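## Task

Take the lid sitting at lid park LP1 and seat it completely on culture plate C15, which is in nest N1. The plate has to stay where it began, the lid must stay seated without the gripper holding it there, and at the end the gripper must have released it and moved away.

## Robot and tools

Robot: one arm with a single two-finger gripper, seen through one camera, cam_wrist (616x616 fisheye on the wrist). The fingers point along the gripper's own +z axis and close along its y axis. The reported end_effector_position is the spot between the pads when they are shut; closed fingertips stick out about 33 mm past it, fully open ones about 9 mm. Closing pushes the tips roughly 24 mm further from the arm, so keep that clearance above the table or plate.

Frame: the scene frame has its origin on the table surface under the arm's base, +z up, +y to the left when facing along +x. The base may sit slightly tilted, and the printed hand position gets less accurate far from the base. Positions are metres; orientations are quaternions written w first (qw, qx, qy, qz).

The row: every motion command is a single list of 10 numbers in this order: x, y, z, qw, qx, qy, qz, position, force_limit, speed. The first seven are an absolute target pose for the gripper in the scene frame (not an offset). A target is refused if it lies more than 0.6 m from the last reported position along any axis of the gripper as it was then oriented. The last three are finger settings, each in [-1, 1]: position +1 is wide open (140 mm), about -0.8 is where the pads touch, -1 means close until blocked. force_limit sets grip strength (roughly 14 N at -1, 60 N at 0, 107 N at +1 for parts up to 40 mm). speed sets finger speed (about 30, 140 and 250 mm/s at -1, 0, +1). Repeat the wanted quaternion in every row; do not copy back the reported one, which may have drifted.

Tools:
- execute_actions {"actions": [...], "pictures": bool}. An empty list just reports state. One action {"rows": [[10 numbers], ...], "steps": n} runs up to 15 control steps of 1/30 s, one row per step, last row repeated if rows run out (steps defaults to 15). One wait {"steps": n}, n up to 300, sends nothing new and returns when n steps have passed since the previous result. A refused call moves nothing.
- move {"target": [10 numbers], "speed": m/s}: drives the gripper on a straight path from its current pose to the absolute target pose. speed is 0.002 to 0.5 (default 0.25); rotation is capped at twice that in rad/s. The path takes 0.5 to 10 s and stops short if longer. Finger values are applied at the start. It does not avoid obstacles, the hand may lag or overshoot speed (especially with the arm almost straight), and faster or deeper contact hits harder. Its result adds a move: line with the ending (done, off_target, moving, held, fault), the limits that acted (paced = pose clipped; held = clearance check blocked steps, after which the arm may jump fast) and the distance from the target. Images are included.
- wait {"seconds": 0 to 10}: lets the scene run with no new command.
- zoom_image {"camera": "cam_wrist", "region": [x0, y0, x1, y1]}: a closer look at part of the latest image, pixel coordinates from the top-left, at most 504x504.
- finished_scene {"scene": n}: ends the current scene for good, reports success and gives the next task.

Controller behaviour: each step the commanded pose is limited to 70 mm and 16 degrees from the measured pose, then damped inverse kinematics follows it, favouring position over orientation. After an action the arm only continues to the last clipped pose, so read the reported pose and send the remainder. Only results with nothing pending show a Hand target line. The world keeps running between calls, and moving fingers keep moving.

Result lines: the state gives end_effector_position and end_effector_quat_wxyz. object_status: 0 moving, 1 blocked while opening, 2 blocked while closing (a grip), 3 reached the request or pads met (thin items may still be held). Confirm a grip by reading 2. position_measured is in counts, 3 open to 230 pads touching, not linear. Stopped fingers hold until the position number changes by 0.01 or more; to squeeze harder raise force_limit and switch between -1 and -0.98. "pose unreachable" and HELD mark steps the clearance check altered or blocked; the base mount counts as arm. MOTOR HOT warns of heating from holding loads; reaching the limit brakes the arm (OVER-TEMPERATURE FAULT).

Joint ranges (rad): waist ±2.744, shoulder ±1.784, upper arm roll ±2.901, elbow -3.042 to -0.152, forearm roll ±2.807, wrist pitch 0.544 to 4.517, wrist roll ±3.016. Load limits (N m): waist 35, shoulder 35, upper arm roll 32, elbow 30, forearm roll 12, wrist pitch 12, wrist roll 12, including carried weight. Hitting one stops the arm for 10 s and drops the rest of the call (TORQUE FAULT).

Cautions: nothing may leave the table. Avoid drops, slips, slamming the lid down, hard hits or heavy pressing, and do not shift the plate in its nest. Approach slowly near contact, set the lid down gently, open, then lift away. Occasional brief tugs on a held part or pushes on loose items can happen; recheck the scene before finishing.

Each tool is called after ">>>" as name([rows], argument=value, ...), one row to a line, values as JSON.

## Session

>>> execute_actions(actions=[])

Scene clock: 0.00 s of 6000.00 s.
end_effector_position=(+0.4618, -0.0178, +0.1336) position_measured=3 object_status=3 end_effector_quat_wxyz=(-0.295, +0.706, -0.641, -0.066)
Joint positions: [-0.229 -0.155 -0.11  -2.611  0.898  2.36  -1.108]
Joint velocities: [-0.001 -0.001  0.001  0.     0.    -0.     0.001]
Hand target: +0.462, -0.018, +0.134; -0.295, +0.705, -0.641, -0.066

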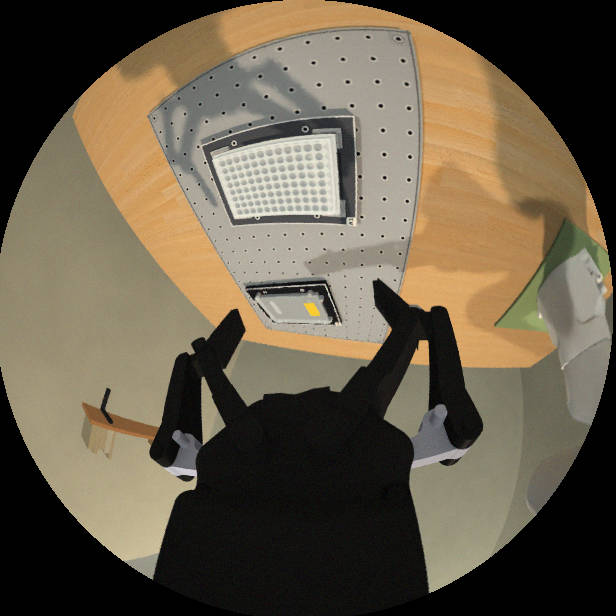

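>>> move(target=[0.46, -0.05, 0.33, 0, 0.7071, -0.7071, 0, 1, 0, 0], speed=0.2)

Scene clock: 7.13 s of 6000.00 s.
end_effector_position=(+0.4623, -0.0449, +0.3310) position_measured=3 object_status=3 end_effector_quat_wxyz=(-0.009, +0.713, -0.701, +0.004)
Joint positions: [-0.557 -0.343  0.383 -2.137  0.14   1.829 -0.232]
Joint velocities: [-0.01  -0.002  0.008 -0.     0.001 -0.007  0.025]
Hand target: +0.461, -0.045, +0.331; -0.006, +0.709, -0.705, +0.003
Off the commanded pose: 0.006 m, 1 deg.
After step 90, 1.70 s passed at rest.
move: off_target

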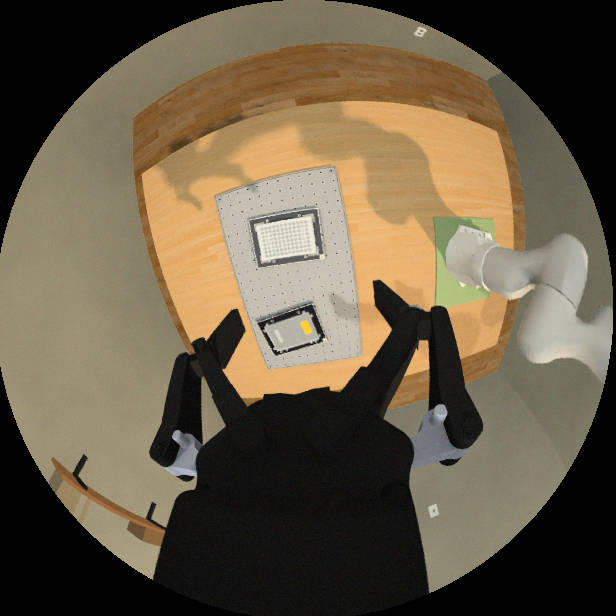

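>>> zoom_image(camera="cam_wrist", region=[200, 160, 400, 380])

Region (200, 160, 400, 380) of cam_wrist's 616x616 image, scaled by 2.291, with more detail than that image has; it fills the left 458 columns of this view, and the rest is white.

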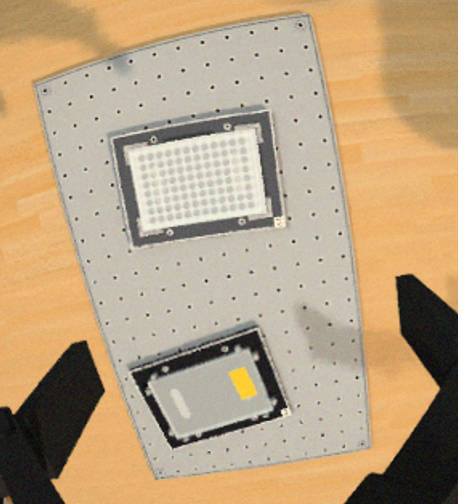

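>>> move(target=[0.532, 0.148, 0.12, 0, -0.0785, 0.9969, 0, 1, 0, 0], speed=0.2)

Scene clock: 35.77 s of 6000.00 s.
end_effector_position=(+0.5294, +0.1541, +0.1215) position_measured=3 object_status=3 end_effector_quat_wxyz=(+0.002, -0.083, +0.997, +0.009)
Joint positions: [-0.595  0.212  0.874 -2.179 -0.195  2.311  1.819]
Joint velocities: [ 0.013 -0.    -0.012  0.002  0.001 -0.003  0.028]
Hand target: +0.529, +0.153, +0.122; +0.001, -0.076, +0.997, +0.008
Off the commanded pose: 0.007 m, 1 deg.
After step 90, 20.93 s passed at rest.
move: off_target

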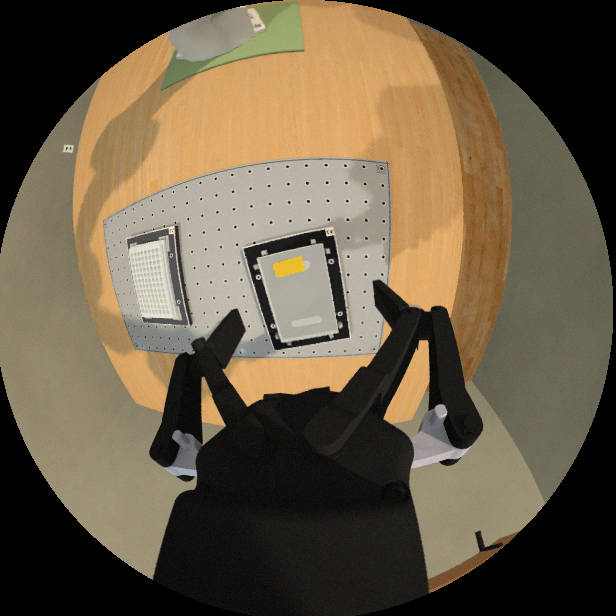

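>>> zoom_image(camera="cam_wrist", region=[190, 200, 450, 410])

Region (190, 200, 450, 410) of cam_wrist's 616x616 image, scaled by 1.938, with more detail than that image has; it fills the top 407 rows of this view, and the rest is white.

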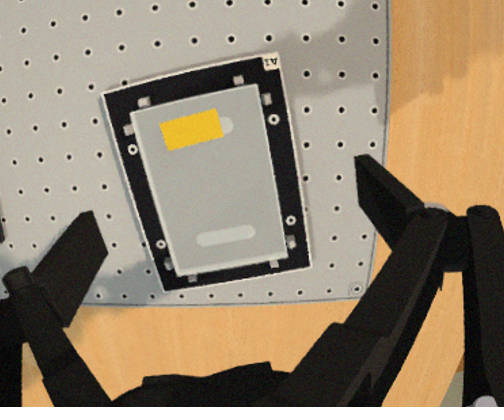

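>>> move(target=[0.5414, 0.1475, 0.085, 0, -0.1132, 0.9936, 0, 0.45, 0, 0], speed=0.1)

Scene clock: 46.70 s of 6000.00 s.
end_effector_position=(+0.5389, +0.1480, +0.0842) position_measured=72 object_status=3 end_effector_quat_wxyz=(-0.003, -0.115, +0.993, +0.001)
Joint positions: [-0.538  0.328  0.808 -2.153 -0.327  2.348  1.834]
Joint velocities: [ 0.01   0.    -0.01   0.    -0.002  0.006  0.003]
Hand target: +0.542, +0.148, +0.085; +0.000, -0.113, +0.994, +0.000
Off the commanded pose: 0.003 m, 0 deg.
After step 90, 7.00 s passed at rest.
move: done

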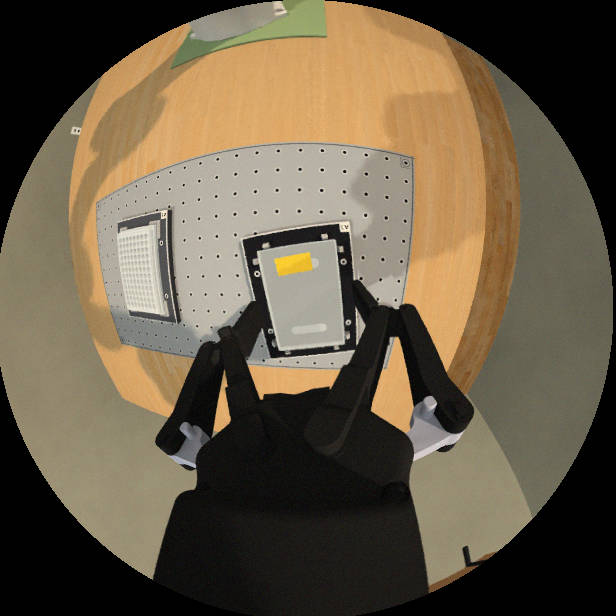

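>>> zoom_image(camera="cam_wrist", region=[210, 210, 420, 390])

Region (210, 210, 420, 390) of cam_wrist's 616x616 image, scaled by 2.400, with more detail than that image has; it fills the top 432 rows of this view, and the rest is white.

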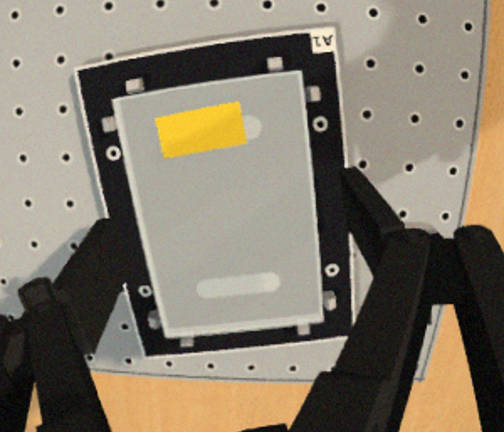

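>>> move(target=[0.5414, 0.1475, 0.068, 0, -0.1132, 0.9936, 0, 0.45, 0, 0], speed=0.03)

Scene clock: 53.07 s of 6000.00 s.
end_effector_position=(+0.5405, +0.1476, +0.0687) position_measured=72 object_status=3 end_effector_quat_wxyz=(-0.002, -0.116, +0.993, +0.001)
Joint positions: [-0.509  0.36   0.773 -2.155 -0.36   2.378  1.851]
Joint velocities: [ 0.015  0.001 -0.013 -0.001 -0.     0.013  0.012]
Hand target: +0.541, +0.148, +0.068; -0.000, -0.113, +0.994, +0.000
Off the commanded pose: 0.001 m, 0 deg.
After step 90, 2.53 s passed at rest.
move: done

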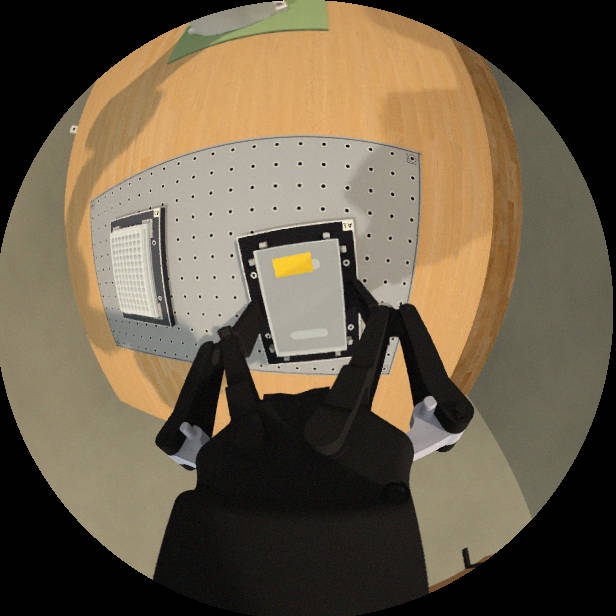

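>>> execute_actions([
  {"rows": [[0.5414, 0.1475, 0.068, 0, -0.1132, 0.9936, 0, -1, 0, -0.5]], "steps": 15},
], pictures=false)

>>> execute_actions([
  {"steps": 20},
])

Scene clock: 54.63 s of 6000.00 s.
end_effector_position=(+0.5420, +0.1464, +0.0697) position_measured=104 object_status=2 end_effector_quat_wxyz=(+0.000, -0.114, +0.994, -0.001)
Joint positions: [-0.507  0.357  0.77  -2.155 -0.362  2.381  1.856]
Joint velocities: [ 0.     0.001  0.001 -0.001 -0.    -0.     0.001]
Hand target: +0.541, +0.148, +0.068; -0.000, -0.113, +0.994, +0.000
Off the commanded pose: 0.002 m, 0 deg.
Steps of this call (steps 1 to 32: nothing new was sent; steps 33 to 47: all 15 steps of this action). Readings (end_effector_position | what the end effector reports):
33: (+0.5411, +0.1479, +0.0687) | position_measured=72 object_status=0
34: (+0.5411, +0.1479, +0.0687) | position_measured=76 object_status=0
36: (+0.5411, +0.1479, +0.0686) | position_measured=85 object_status=0
40: (+0.5421, +0.1464, +0.0698) | position_measured=103 object_status=0
47: the state above

Scene clock: 55.30 s of 6000.00 s.
end_effector_position=(+0.5420, +0.1464, +0.0697) position_measured=104 object_status=2 end_effector_quat_wxyz=(+0.000, -0.114, +0.994, -0.001)
Joint positions: [-0.507  0.357  0.77  -2.155 -0.362  2.381  1.856]
Joint velocities: [-0.001  0.     0.001 -0.001 -0.     0.    -0.   ]
Hand target: +0.541, +0.148, +0.068; -0.000, -0.113, +0.994, +0.000
Off the commanded pose: 0.002 m, 0 deg.
Steps of this call (steps 1 to 20: nothing new was sent). Readings (end_effector_position | what the end effector reports):
1: (+0.5420, +0.1464, +0.0697) | position_measured=104 object_status=2
2: (+0.5420, +0.1464, +0.0697) | position_measured=104 object_status=2
4: (+0.5420, +0.1464, +0.0697) | position_measured=104 object_status=2
8: (+0.5420, +0.1464, +0.0697) | position_measured=104 object_status=2
20: the state above

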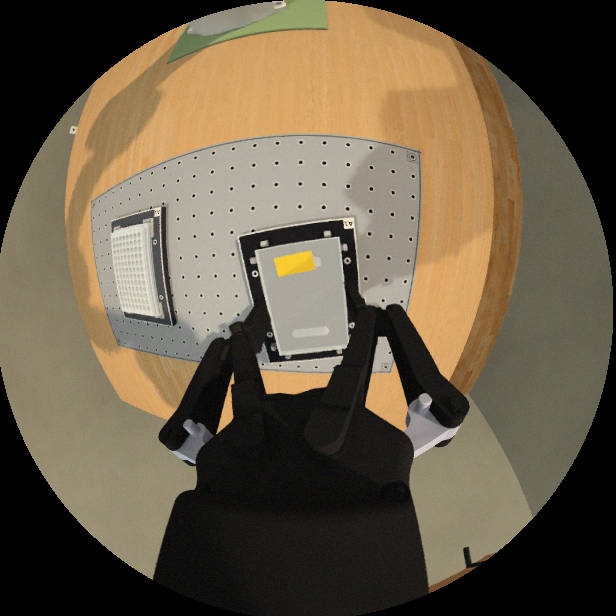

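>>> move(target=[0.5414, 0.1475, 0.13, 0, -0.1132, 0.9936, 0, -1, 0, -0.5], speed=0.08)

>>> move(target=[0.505, -0.102, 0.12, 0, -0.0087, 0.99996, 0, -1, 0, -0.5], speed=0.15)

Scene clock: 59.00 s of 6000.00 s.
end_effector_position=(+0.5424, +0.1468, +0.1297) position_measured=104 object_status=2 end_effector_quat_wxyz=(+0.002, -0.109, +0.994, -0.001)
Joint positions: [-0.584  0.236  0.861 -2.128 -0.237  2.27   1.783]
Joint velocities: [-0.009 -0.001  0.008 -0.002  0.001 -0.011 -0.021]
Hand target: +0.541, +0.147, +0.130; +0.000, -0.114, +0.993, -0.000
Off the commanded pose: 0.001 m, 1 deg.
move: done

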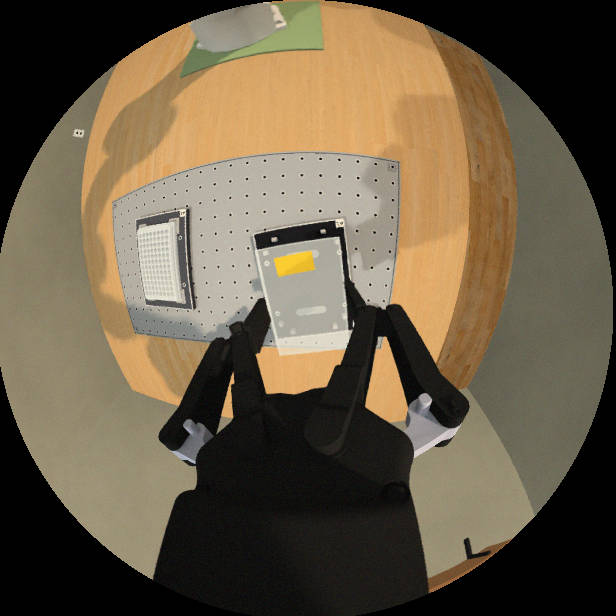

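Scene clock: 61.30 s of 6000.00 s.
end_effector_position=(+0.5079, -0.1067, +0.1188) position_measured=104 object_status=2 end_effector_quat_wxyz=(+0.000, -0.003, +1.000, -0.006)
Joint positions: [-0.966  0.08   0.754 -2.294 -0.096  2.35   1.433]
Joint velocities: [-0.001  0.001 -0.    -0.    -0.001  0.001 -0.031]
Hand target: +0.510, -0.106, +0.119; +0.002, -0.009, +1.000, -0.005
Off the commanded pose: 0.006 m, 1 deg.
move: off_target

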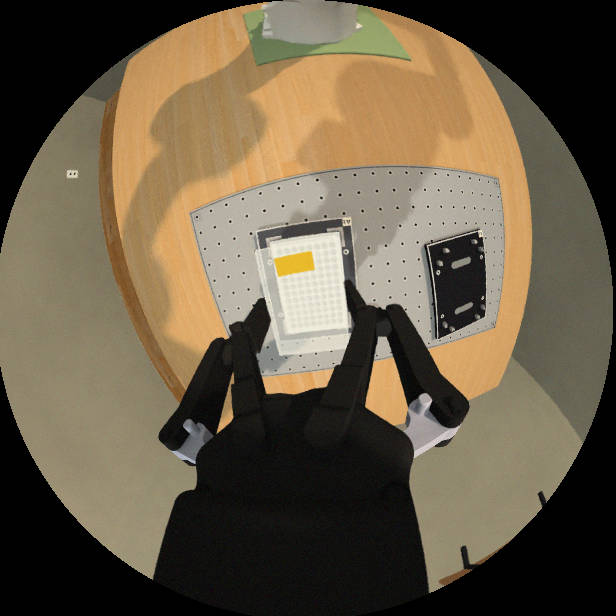

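>>> zoom_image(camera="cam_wrist", region=[220, 200, 400, 370])

Region (220, 200, 400, 370) of cam_wrist's 616x616 image, scaled by 2.800, with more detail than that image has.

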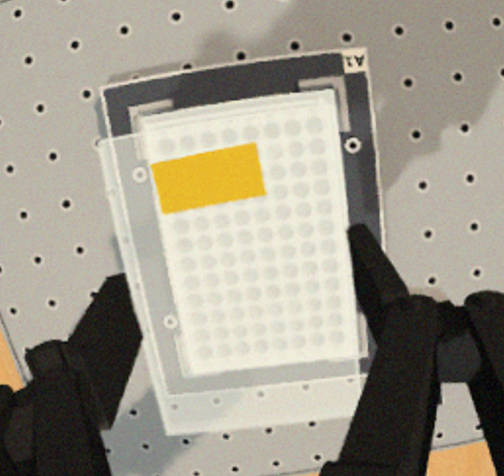

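>>> move(target=[0.504, -0.098, 0.10, 0, -0.02618, 0.99966, 0, -1, 0, -0.5], speed=0.04)

Scene clock: 75.57 s of 6000.00 s.
end_effector_position=(+0.5028, -0.0990, +0.1006) position_measured=104 object_status=2 end_effector_quat_wxyz=(-0.002, -0.018, +1.000, +0.002)
Joint positions: [-0.962  0.108  0.754 -2.321 -0.106  2.389  1.415]
Joint velocities: [ 0.     0.001  0.     0.001 -0.003  0.017 -0.006]
Hand target: +0.504, -0.098, +0.100; -0.000, -0.026, +1.000, +0.000
Off the commanded pose: 0.002 m, 1 deg.
After step 90, 10.43 s passed at rest.
move: done

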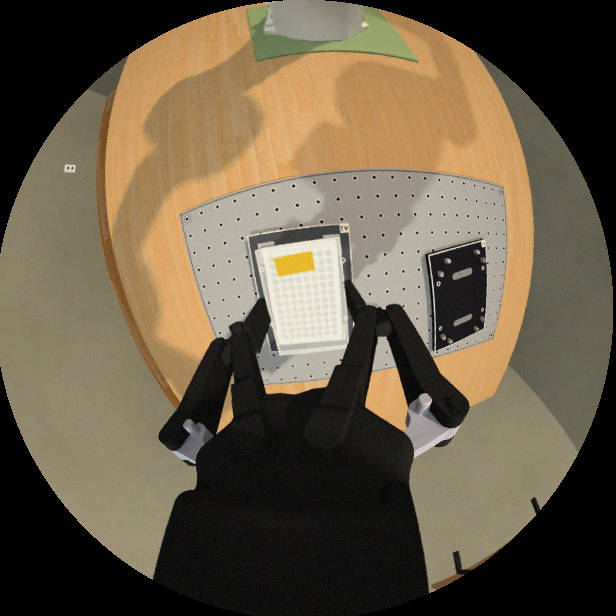

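>>> zoom_image(camera="cam_wrist", region=[220, 200, 400, 370])

Region (220, 200, 400, 370) of cam_wrist's 616x616 image, scaled by 2.800, with more detail than that image has.

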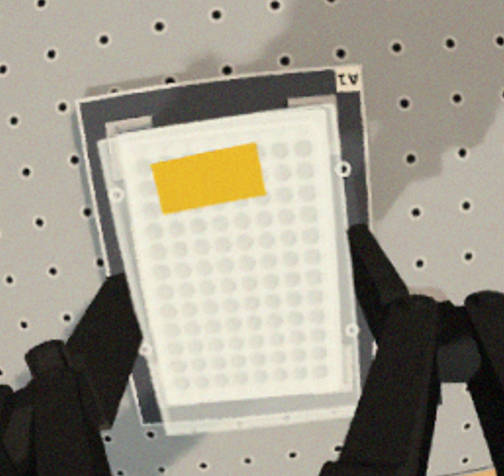

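>>> move(target=[0.504, -0.098, 0.076, 0, -0.02618, 0.99966, 0, -1, 0, -0.5], speed=0.012)

Scene clock: 83.73 s of 6000.00 s.
end_effector_position=(+0.5070, -0.0986, +0.0844) position_measured=104 object_status=2 end_effector_quat_wxyz=(+0.003, -0.027, +1.000, -0.005)
Joint positions: [-0.95   0.153  0.746 -2.329 -0.174  2.438  1.453]
Joint velocities: [ 0.001  0.001 -0.002  0.    -0.006  0.005  0.014]
Hand target: +0.504, -0.098, +0.076; +0.000, -0.026, +1.000, +0.000
Off the commanded pose: 0.009 m, 1 deg.
After step 90, 2.87 s passed at rest.
move: off_target

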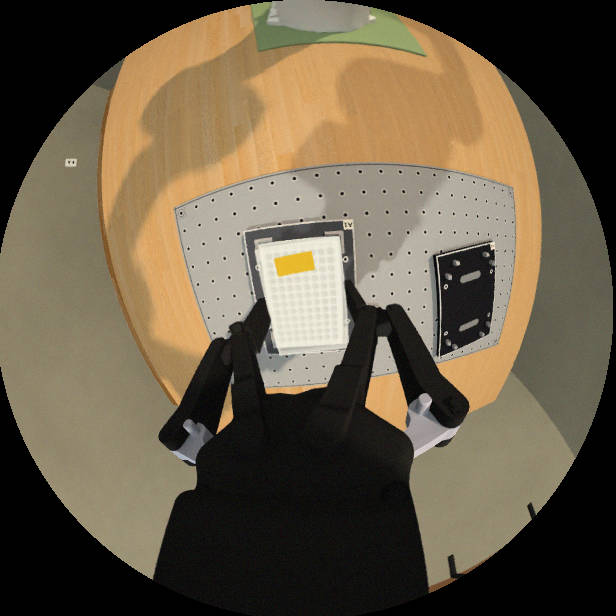

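>>> zoom_image(camera="cam_wrist", region=[220, 200, 400, 370])

Region (220, 200, 400, 370) of cam_wrist's 616x616 image, scaled by 2.800, with more detail than that image has.

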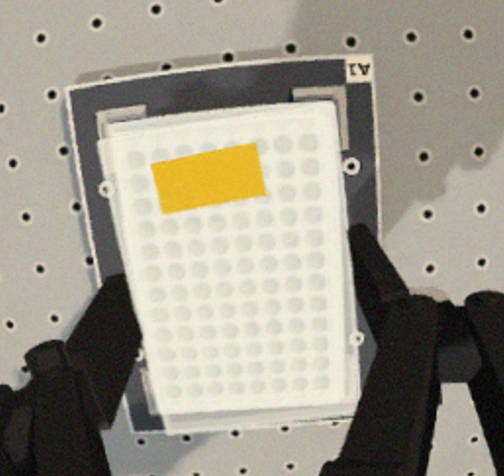

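>>> move(target=[0.5015, -0.0985, 0.093, 0, -0.02618, 0.99966, 0, -1, 0, -0.5], speed=0.02)

Scene clock: 93.53 s of 6000.00 s.
end_effector_position=(+0.5040, -0.1000, +0.0936) position_measured=104 object_status=2 end_effector_quat_wxyz=(+0.003, -0.021, +1.000, -0.002)
Joint positions: [-0.964  0.121  0.755 -2.333 -0.132  2.421  1.429]
Joint velocities: [-0.003 -0.002  0.001 -0.002  0.013 -0.011 -0.027]
Hand target: +0.502, -0.099, +0.093; -0.000, -0.026, +1.000, -0.000
Off the commanded pose: 0.003 m, 1 deg.
After step 90, 6.03 s passed at rest.
move: done

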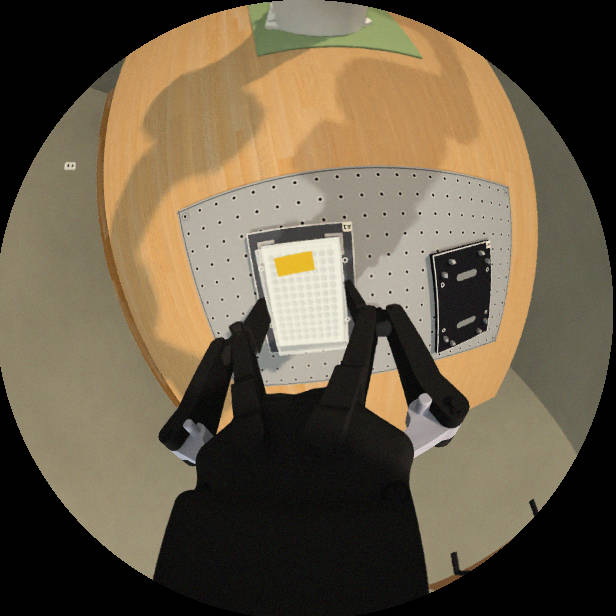

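>>> zoom_image(camera="cam_wrist", region=[220, 200, 400, 370])

Region (220, 200, 400, 370) of cam_wrist's 616x616 image, scaled by 2.800, with more detail than that image has.

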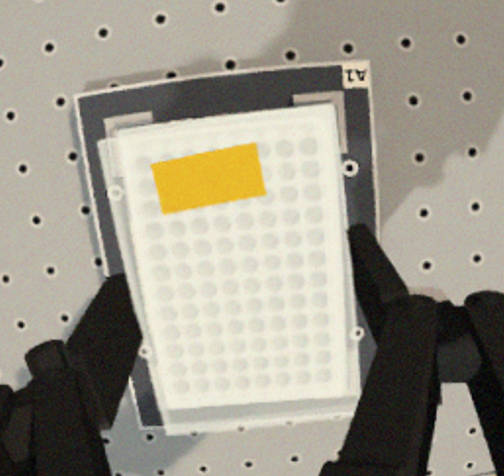

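>>> move(target=[0.4995, -0.0985, 0.093, 0, -0.02618, 0.99966, 0, -1, 0, -0.5], speed=0.01)

Scene clock: 100.23 s of 6000.00 s.
end_effector_position=(+0.5006, -0.0995, +0.0932) position_measured=104 object_status=2 end_effector_quat_wxyz=(+0.001, -0.024, +1.000, -0.002)
Joint positions: [-0.965  0.114  0.756 -2.34  -0.124  2.419  1.417]
Joint velocities: [-0.    -0.002 -0.001 -0.001  0.005 -0.    -0.005]
Hand target: +0.500, -0.099, +0.093; -0.000, -0.026, +1.000, -0.000
Off the commanded pose: 0.001 m, 0 deg.
After step 90, 3.00 s passed at rest.
move: done

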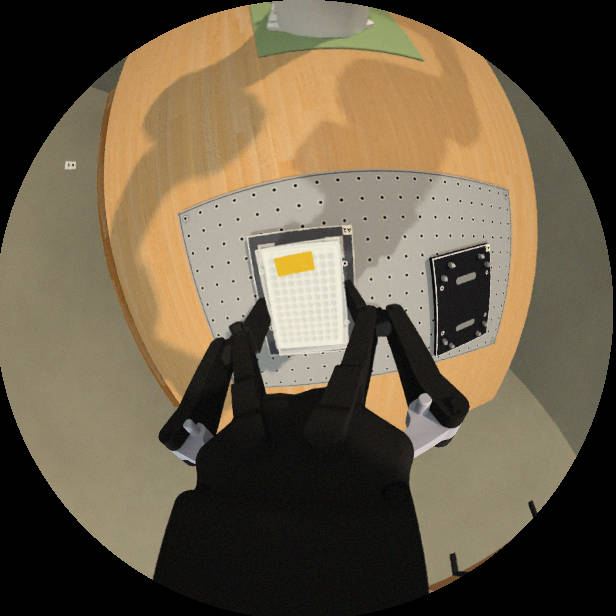

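>>> zoom_image(camera="cam_wrist", region=[220, 200, 400, 370])

Region (220, 200, 400, 370) of cam_wrist's 616x616 image, scaled by 2.800, with more detail than that image has.

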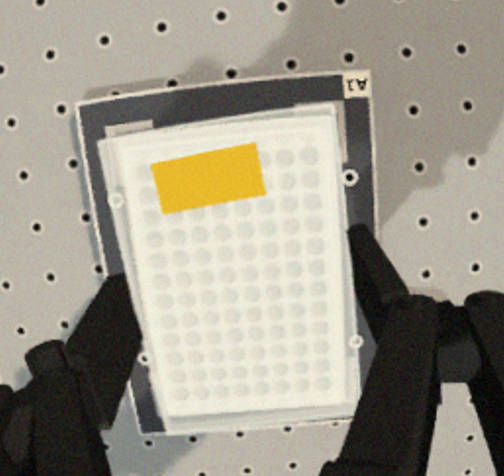

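>>> zoom_image(camera="cam_wrist", region=[240, 215, 360, 275])

Region (240, 215, 360, 275) of cam_wrist's 616x616 image, scaled by 4.200, with more detail than that image has.

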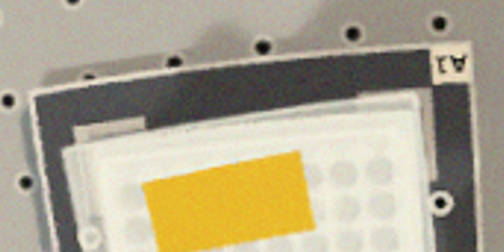

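>>> move(target=[0.4995, -0.0985, 0.076, 0, -0.02618, 0.99966, 0, -1, 0, -0.5], speed=0.012)

Scene clock: 108.83 s of 6000.00 s.
end_effector_position=(+0.5031, -0.1008, +0.0821) position_measured=104 object_status=2 end_effector_quat_wxyz=(+0.004, -0.022, +1.000, -0.002)
Joint positions: [-0.962  0.147  0.748 -2.344 -0.162  2.451  1.447]
Joint velocities: [ 0.002  0.002  0.002 -0.001 -0.003  0.     0.016]
Hand target: +0.500, -0.098, +0.076; +0.000, -0.026, +1.000, +0.000
Off the commanded pose: 0.007 m, 1 deg.
After step 90, 3.93 s passed at rest.
move: off_target

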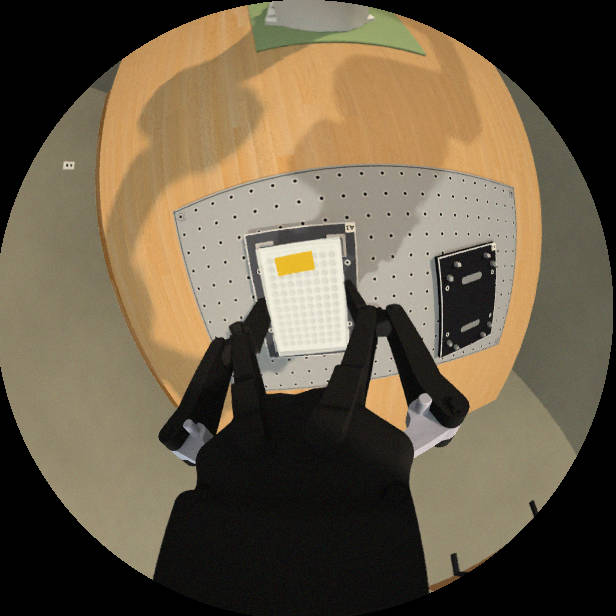

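>>> zoom_image(camera="cam_wrist", region=[220, 200, 400, 370])

Region (220, 200, 400, 370) of cam_wrist's 616x616 image, scaled by 2.800, with more detail than that image has.

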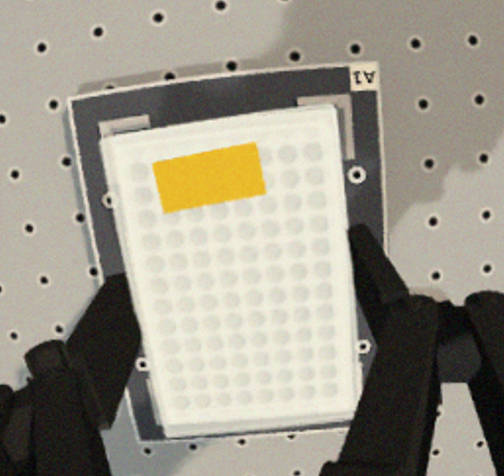

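>>> move(target=[0.5015, -0.0995, 0.077, 0, -0.01309, 0.99991, 0, -1, 0, -0.5], speed=0.01)

Scene clock: 116.47 s of 6000.00 s.
end_effector_position=(+0.5043, -0.1011, +0.0800) position_measured=104 object_status=2 end_effector_quat_wxyz=(+0.004, -0.013, +1.000, -0.001)
Joint positions: [-0.961  0.157  0.746 -2.34  -0.169  2.454  1.469]
Joint velocities: [-0.     0.001 -0.001 -0.    -0.004 -0.     0.008]
Hand target: +0.502, -0.100, +0.077; +0.000, -0.013, +1.000, +0.000
Off the commanded pose: 0.004 m, 0 deg.
After step 90, 3.50 s passed at rest.
move: off_target

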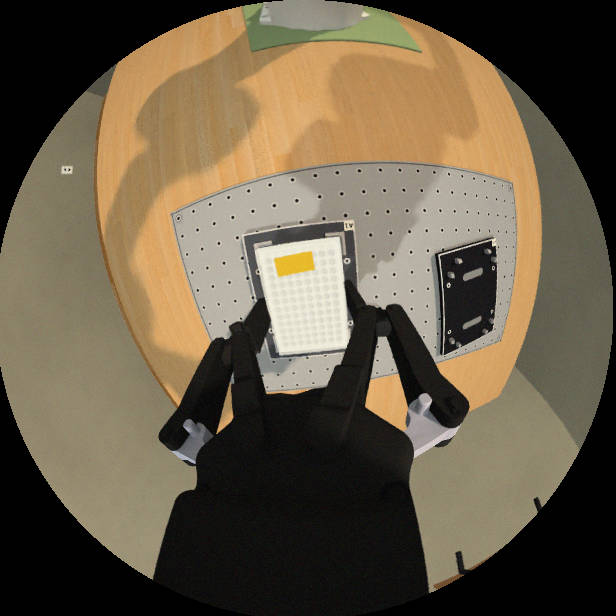

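>>> zoom_image(camera="cam_wrist", region=[220, 200, 400, 370])

Region (220, 200, 400, 370) of cam_wrist's 616x616 image, scaled by 2.800, with more detail than that image has.

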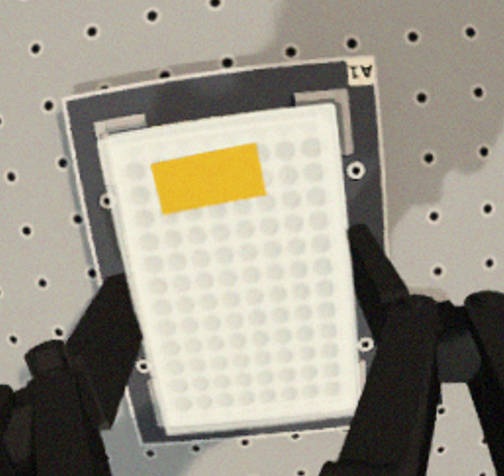

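>>> move(target=[0.5025, -0.1000, 0.073, 0, -0.01309, 0.99991, 0, -1, 0, -0.5], speed=0.01)

Scene clock: 120.03 s of 6000.00 s.
end_effector_position=(+0.5049, -0.1010, +0.0795) position_measured=104 object_status=2 end_effector_quat_wxyz=(+0.003, -0.013, +1.000, -0.003)
Joint positions: [-0.958  0.161  0.746 -2.336 -0.182  2.451  1.481]
Joint velocities: [ 0.001  0.001  0.001  0.    -0.004 -0.001  0.006]
Hand target: +0.502, -0.100, +0.073; +0.000, -0.013, +1.000, +0.000
Off the commanded pose: 0.007 m, 1 deg.
move: off_target

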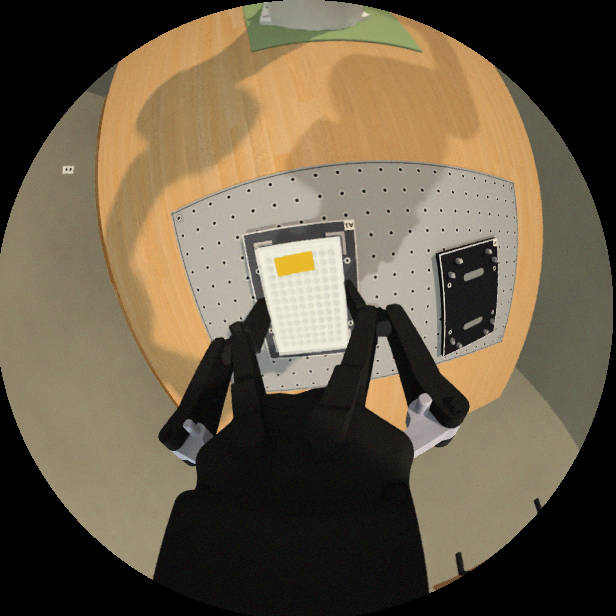

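>>> execute_actions([
  {"rows": [[0.5045, -0.101, 0.080, 0, -0.01309, 0.99991, 0, 1, 0, -0.5]], "steps": 15},
], pictures=false)

>>> move(target=[0.5045, -0.101, 0.15, 0, -0.01309, 0.99991, 0, 1, 0, -0.5], speed=0.06)

Scene clock: 122.37 s of 6000.00 s.
end_effector_position=(+0.5049, -0.1017, +0.0801) position_measured=41 object_status=0 end_effector_quat_wxyz=(+0.001, -0.012, +1.000, -0.002)
Joint positions: [-0.96   0.163  0.746 -2.331 -0.18   2.444  1.479]
Joint velocities: [-0.001  0.002  0.001 -0.001 -0.    -0.003 -0.002]
Hand target: +0.505, -0.101, +0.080; -0.000, -0.013, +1.000, -0.000
Off the commanded pose: 0.001 m, 0 deg.
Steps of this call (steps 1 to 55: nothing new was sent; steps 56 to 70: all 15 steps of this action). Readings (end_effector_position | what the end effector reports):
56: (+0.5051, -0.1010, +0.0799) | position_measured=104 object_status=0
57: (+0.5054, -0.1011, +0.0801) | position_measured=104 object_status=0
59: (+0.5055, -0.1014, +0.0803) | position_measured=91 object_status=0
63: (+0.5052, -0.1017, +0.0802) | position_measured=73 object_status=0
70: the state above

Scene clock: 124.47 s of 6000.00 s.
end_effector_position=(+0.5049, -0.1011, +0.1491) position_measured=3 object_status=3 end_effector_quat_wxyz=(+0.001, -0.010, +1.000, -0.003)
Joint positions: [-0.98  -0.001  0.771 -2.28  -0.007  2.279  1.36 ]
Joint velocities: [ 0.    -0.001  0.     0.001  0.003 -0.01  -0.023]
Hand target: +0.504, -0.101, +0.150; -0.001, -0.014, +1.000, -0.001
Off the commanded pose: 0.001 m, 0 deg.
move: done

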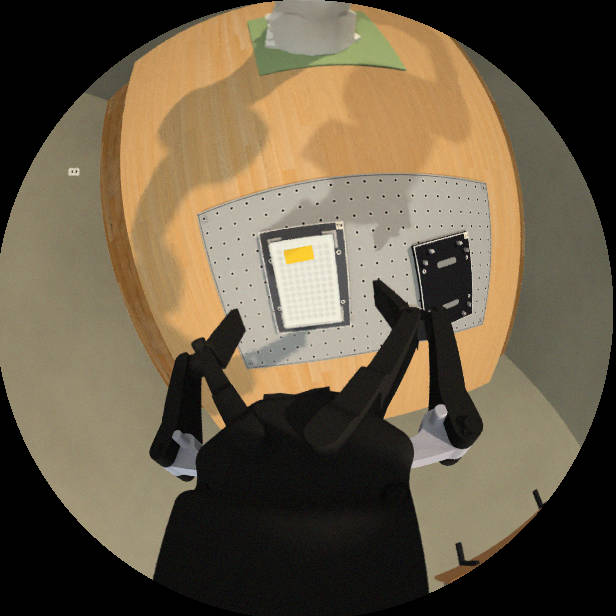

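>>> zoom_image(camera="cam_wrist", region=[240, 200, 380, 350])

Region (240, 200, 380, 350) of cam_wrist's 616x616 image, scaled by 3.360, with more detail than that image has; it fills the left 470 columns of this view, and the rest is white.

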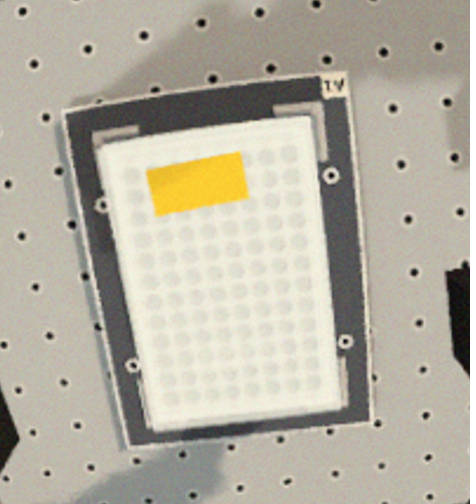

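>>> move(target=[0.5045, -0.101, 0.11, 0, -0.01309, 0.99991, 0, -1, 0, 0], speed=0.08)

>>> move(target=[0.5045, -0.101, 0.084, 0, -0.01309, 0.99991, 0, -1, 0, 0], speed=0.015)

Scene clock: 129.47 s of 6000.00 s.
end_effector_position=(+0.5042, -0.1003, +0.1107) position_measured=233 object_status=3 end_effector_quat_wxyz=(-0.001, -0.015, +1.000, +0.002)
Joint positions: [-0.977  0.087  0.768 -2.312 -0.084  2.368  1.403]
Joint velocities: [-0.    -0.002  0.    -0.    -0.001  0.004  0.011]
Hand target: +0.505, -0.101, +0.110; +0.000, -0.013, +1.000, +0.000
Off the commanded pose: 0.001 m, 0 deg.
After step 90, 0.77 s passed at rest.
move: done

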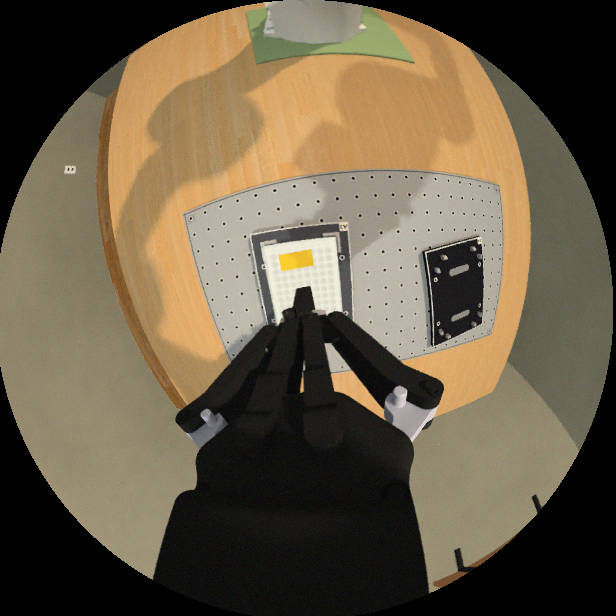

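Scene clock: 131.47 s of 6000.00 s.
end_effector_position=(+0.5045, -0.0996, +0.0911) position_measured=233 object_status=3 end_effector_quat_wxyz=(-0.002, -0.018, +1.000, -0.003)
Joint positions: [-0.965  0.138  0.759 -2.322 -0.152  2.412  1.452]
Joint velocities: [ 0.002 -0.    -0.001  0.001 -0.005 -0.001  0.017]
Hand target: +0.504, -0.101, +0.084; +0.000, -0.013, +1.000, +0.000
Off the commanded pose: 0.007 m, 1 deg.
move: off_target

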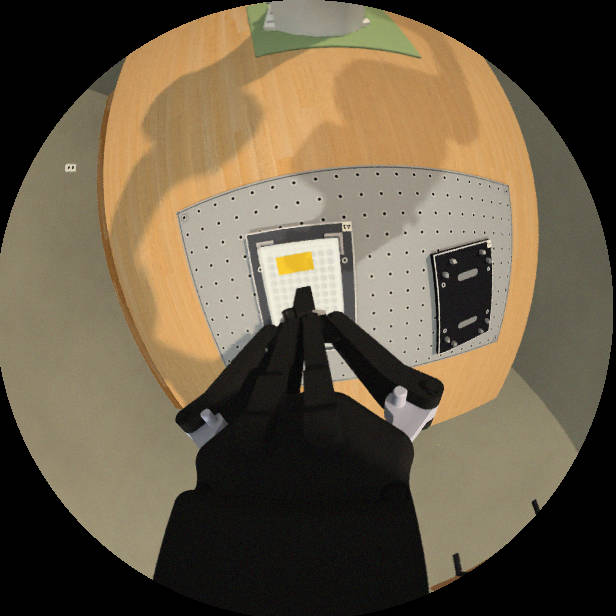

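>>> execute_actions([
  {"steps": 30},
], pictures=false)

Scene clock: 134.17 s of 6000.00 s.
end_effector_position=(+0.5045, -0.0995, +0.0911) position_measured=233 object_status=3 end_effector_quat_wxyz=(-0.002, -0.016, +1.000, -0.003)
Joint positions: [-0.964  0.138  0.759 -2.322 -0.153  2.412  1.456]
Joint velocities: [-0.    -0.    -0.     0.001 -0.    -0.     0.001]
Hand target: +0.504, -0.101, +0.084; +0.000, -0.013, +1.000, +0.000
Off the commanded pose: 0.007 m, 1 deg.
Steps of this call (steps 1 to 81: nothing new was sent). Readings (end_effector_position | what the end effector reports):
1: (+0.5045, -0.0996, +0.0911) | position_measured=233 object_status=3
2: (+0.5045, -0.0996, +0.0911) | position_measured=233 object_status=3
4: (+0.5045, -0.0996, +0.0911) | position_measured=233 object_status=3
8: (+0.5045, -0.0996, +0.0911) | position_measured=233 object_status=3
81: the state above

>>> move(target=[0.48, -0.08, 0.25, 0, -0.01309, 0.99991, 0, 1, 0, 0], speed=0.15)

Scene clock: 139.57 s of 6000.00 s.
end_effector_position=(+0.4798, -0.0821, +0.2490) position_measured=3 object_status=3 end_effector_quat_wxyz=(-0.001, -0.011, +1.000, -0.005)
Joint positions: [-0.914 -0.257  0.691 -2.224  0.168  2.017  1.25 ]
Joint velocities: [ 0.008 -0.002 -0.006  0.001 -0.    -0.012 -0.015]
Hand target: +0.479, -0.081, +0.249; -0.002, -0.015, +1.000, -0.002
Off the commanded pose: 0.002 m, 1 deg.
After step 90, 0.67 s passed at rest.
move: done

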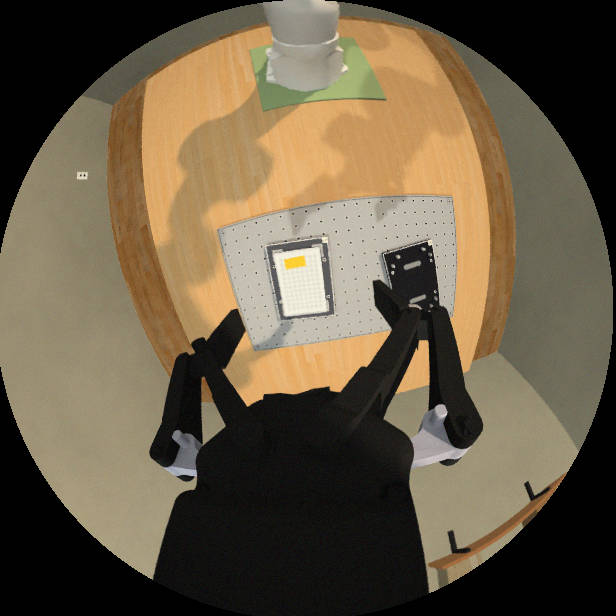

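>>> finished_scene(scene=2)

The scene is finished: the task was done.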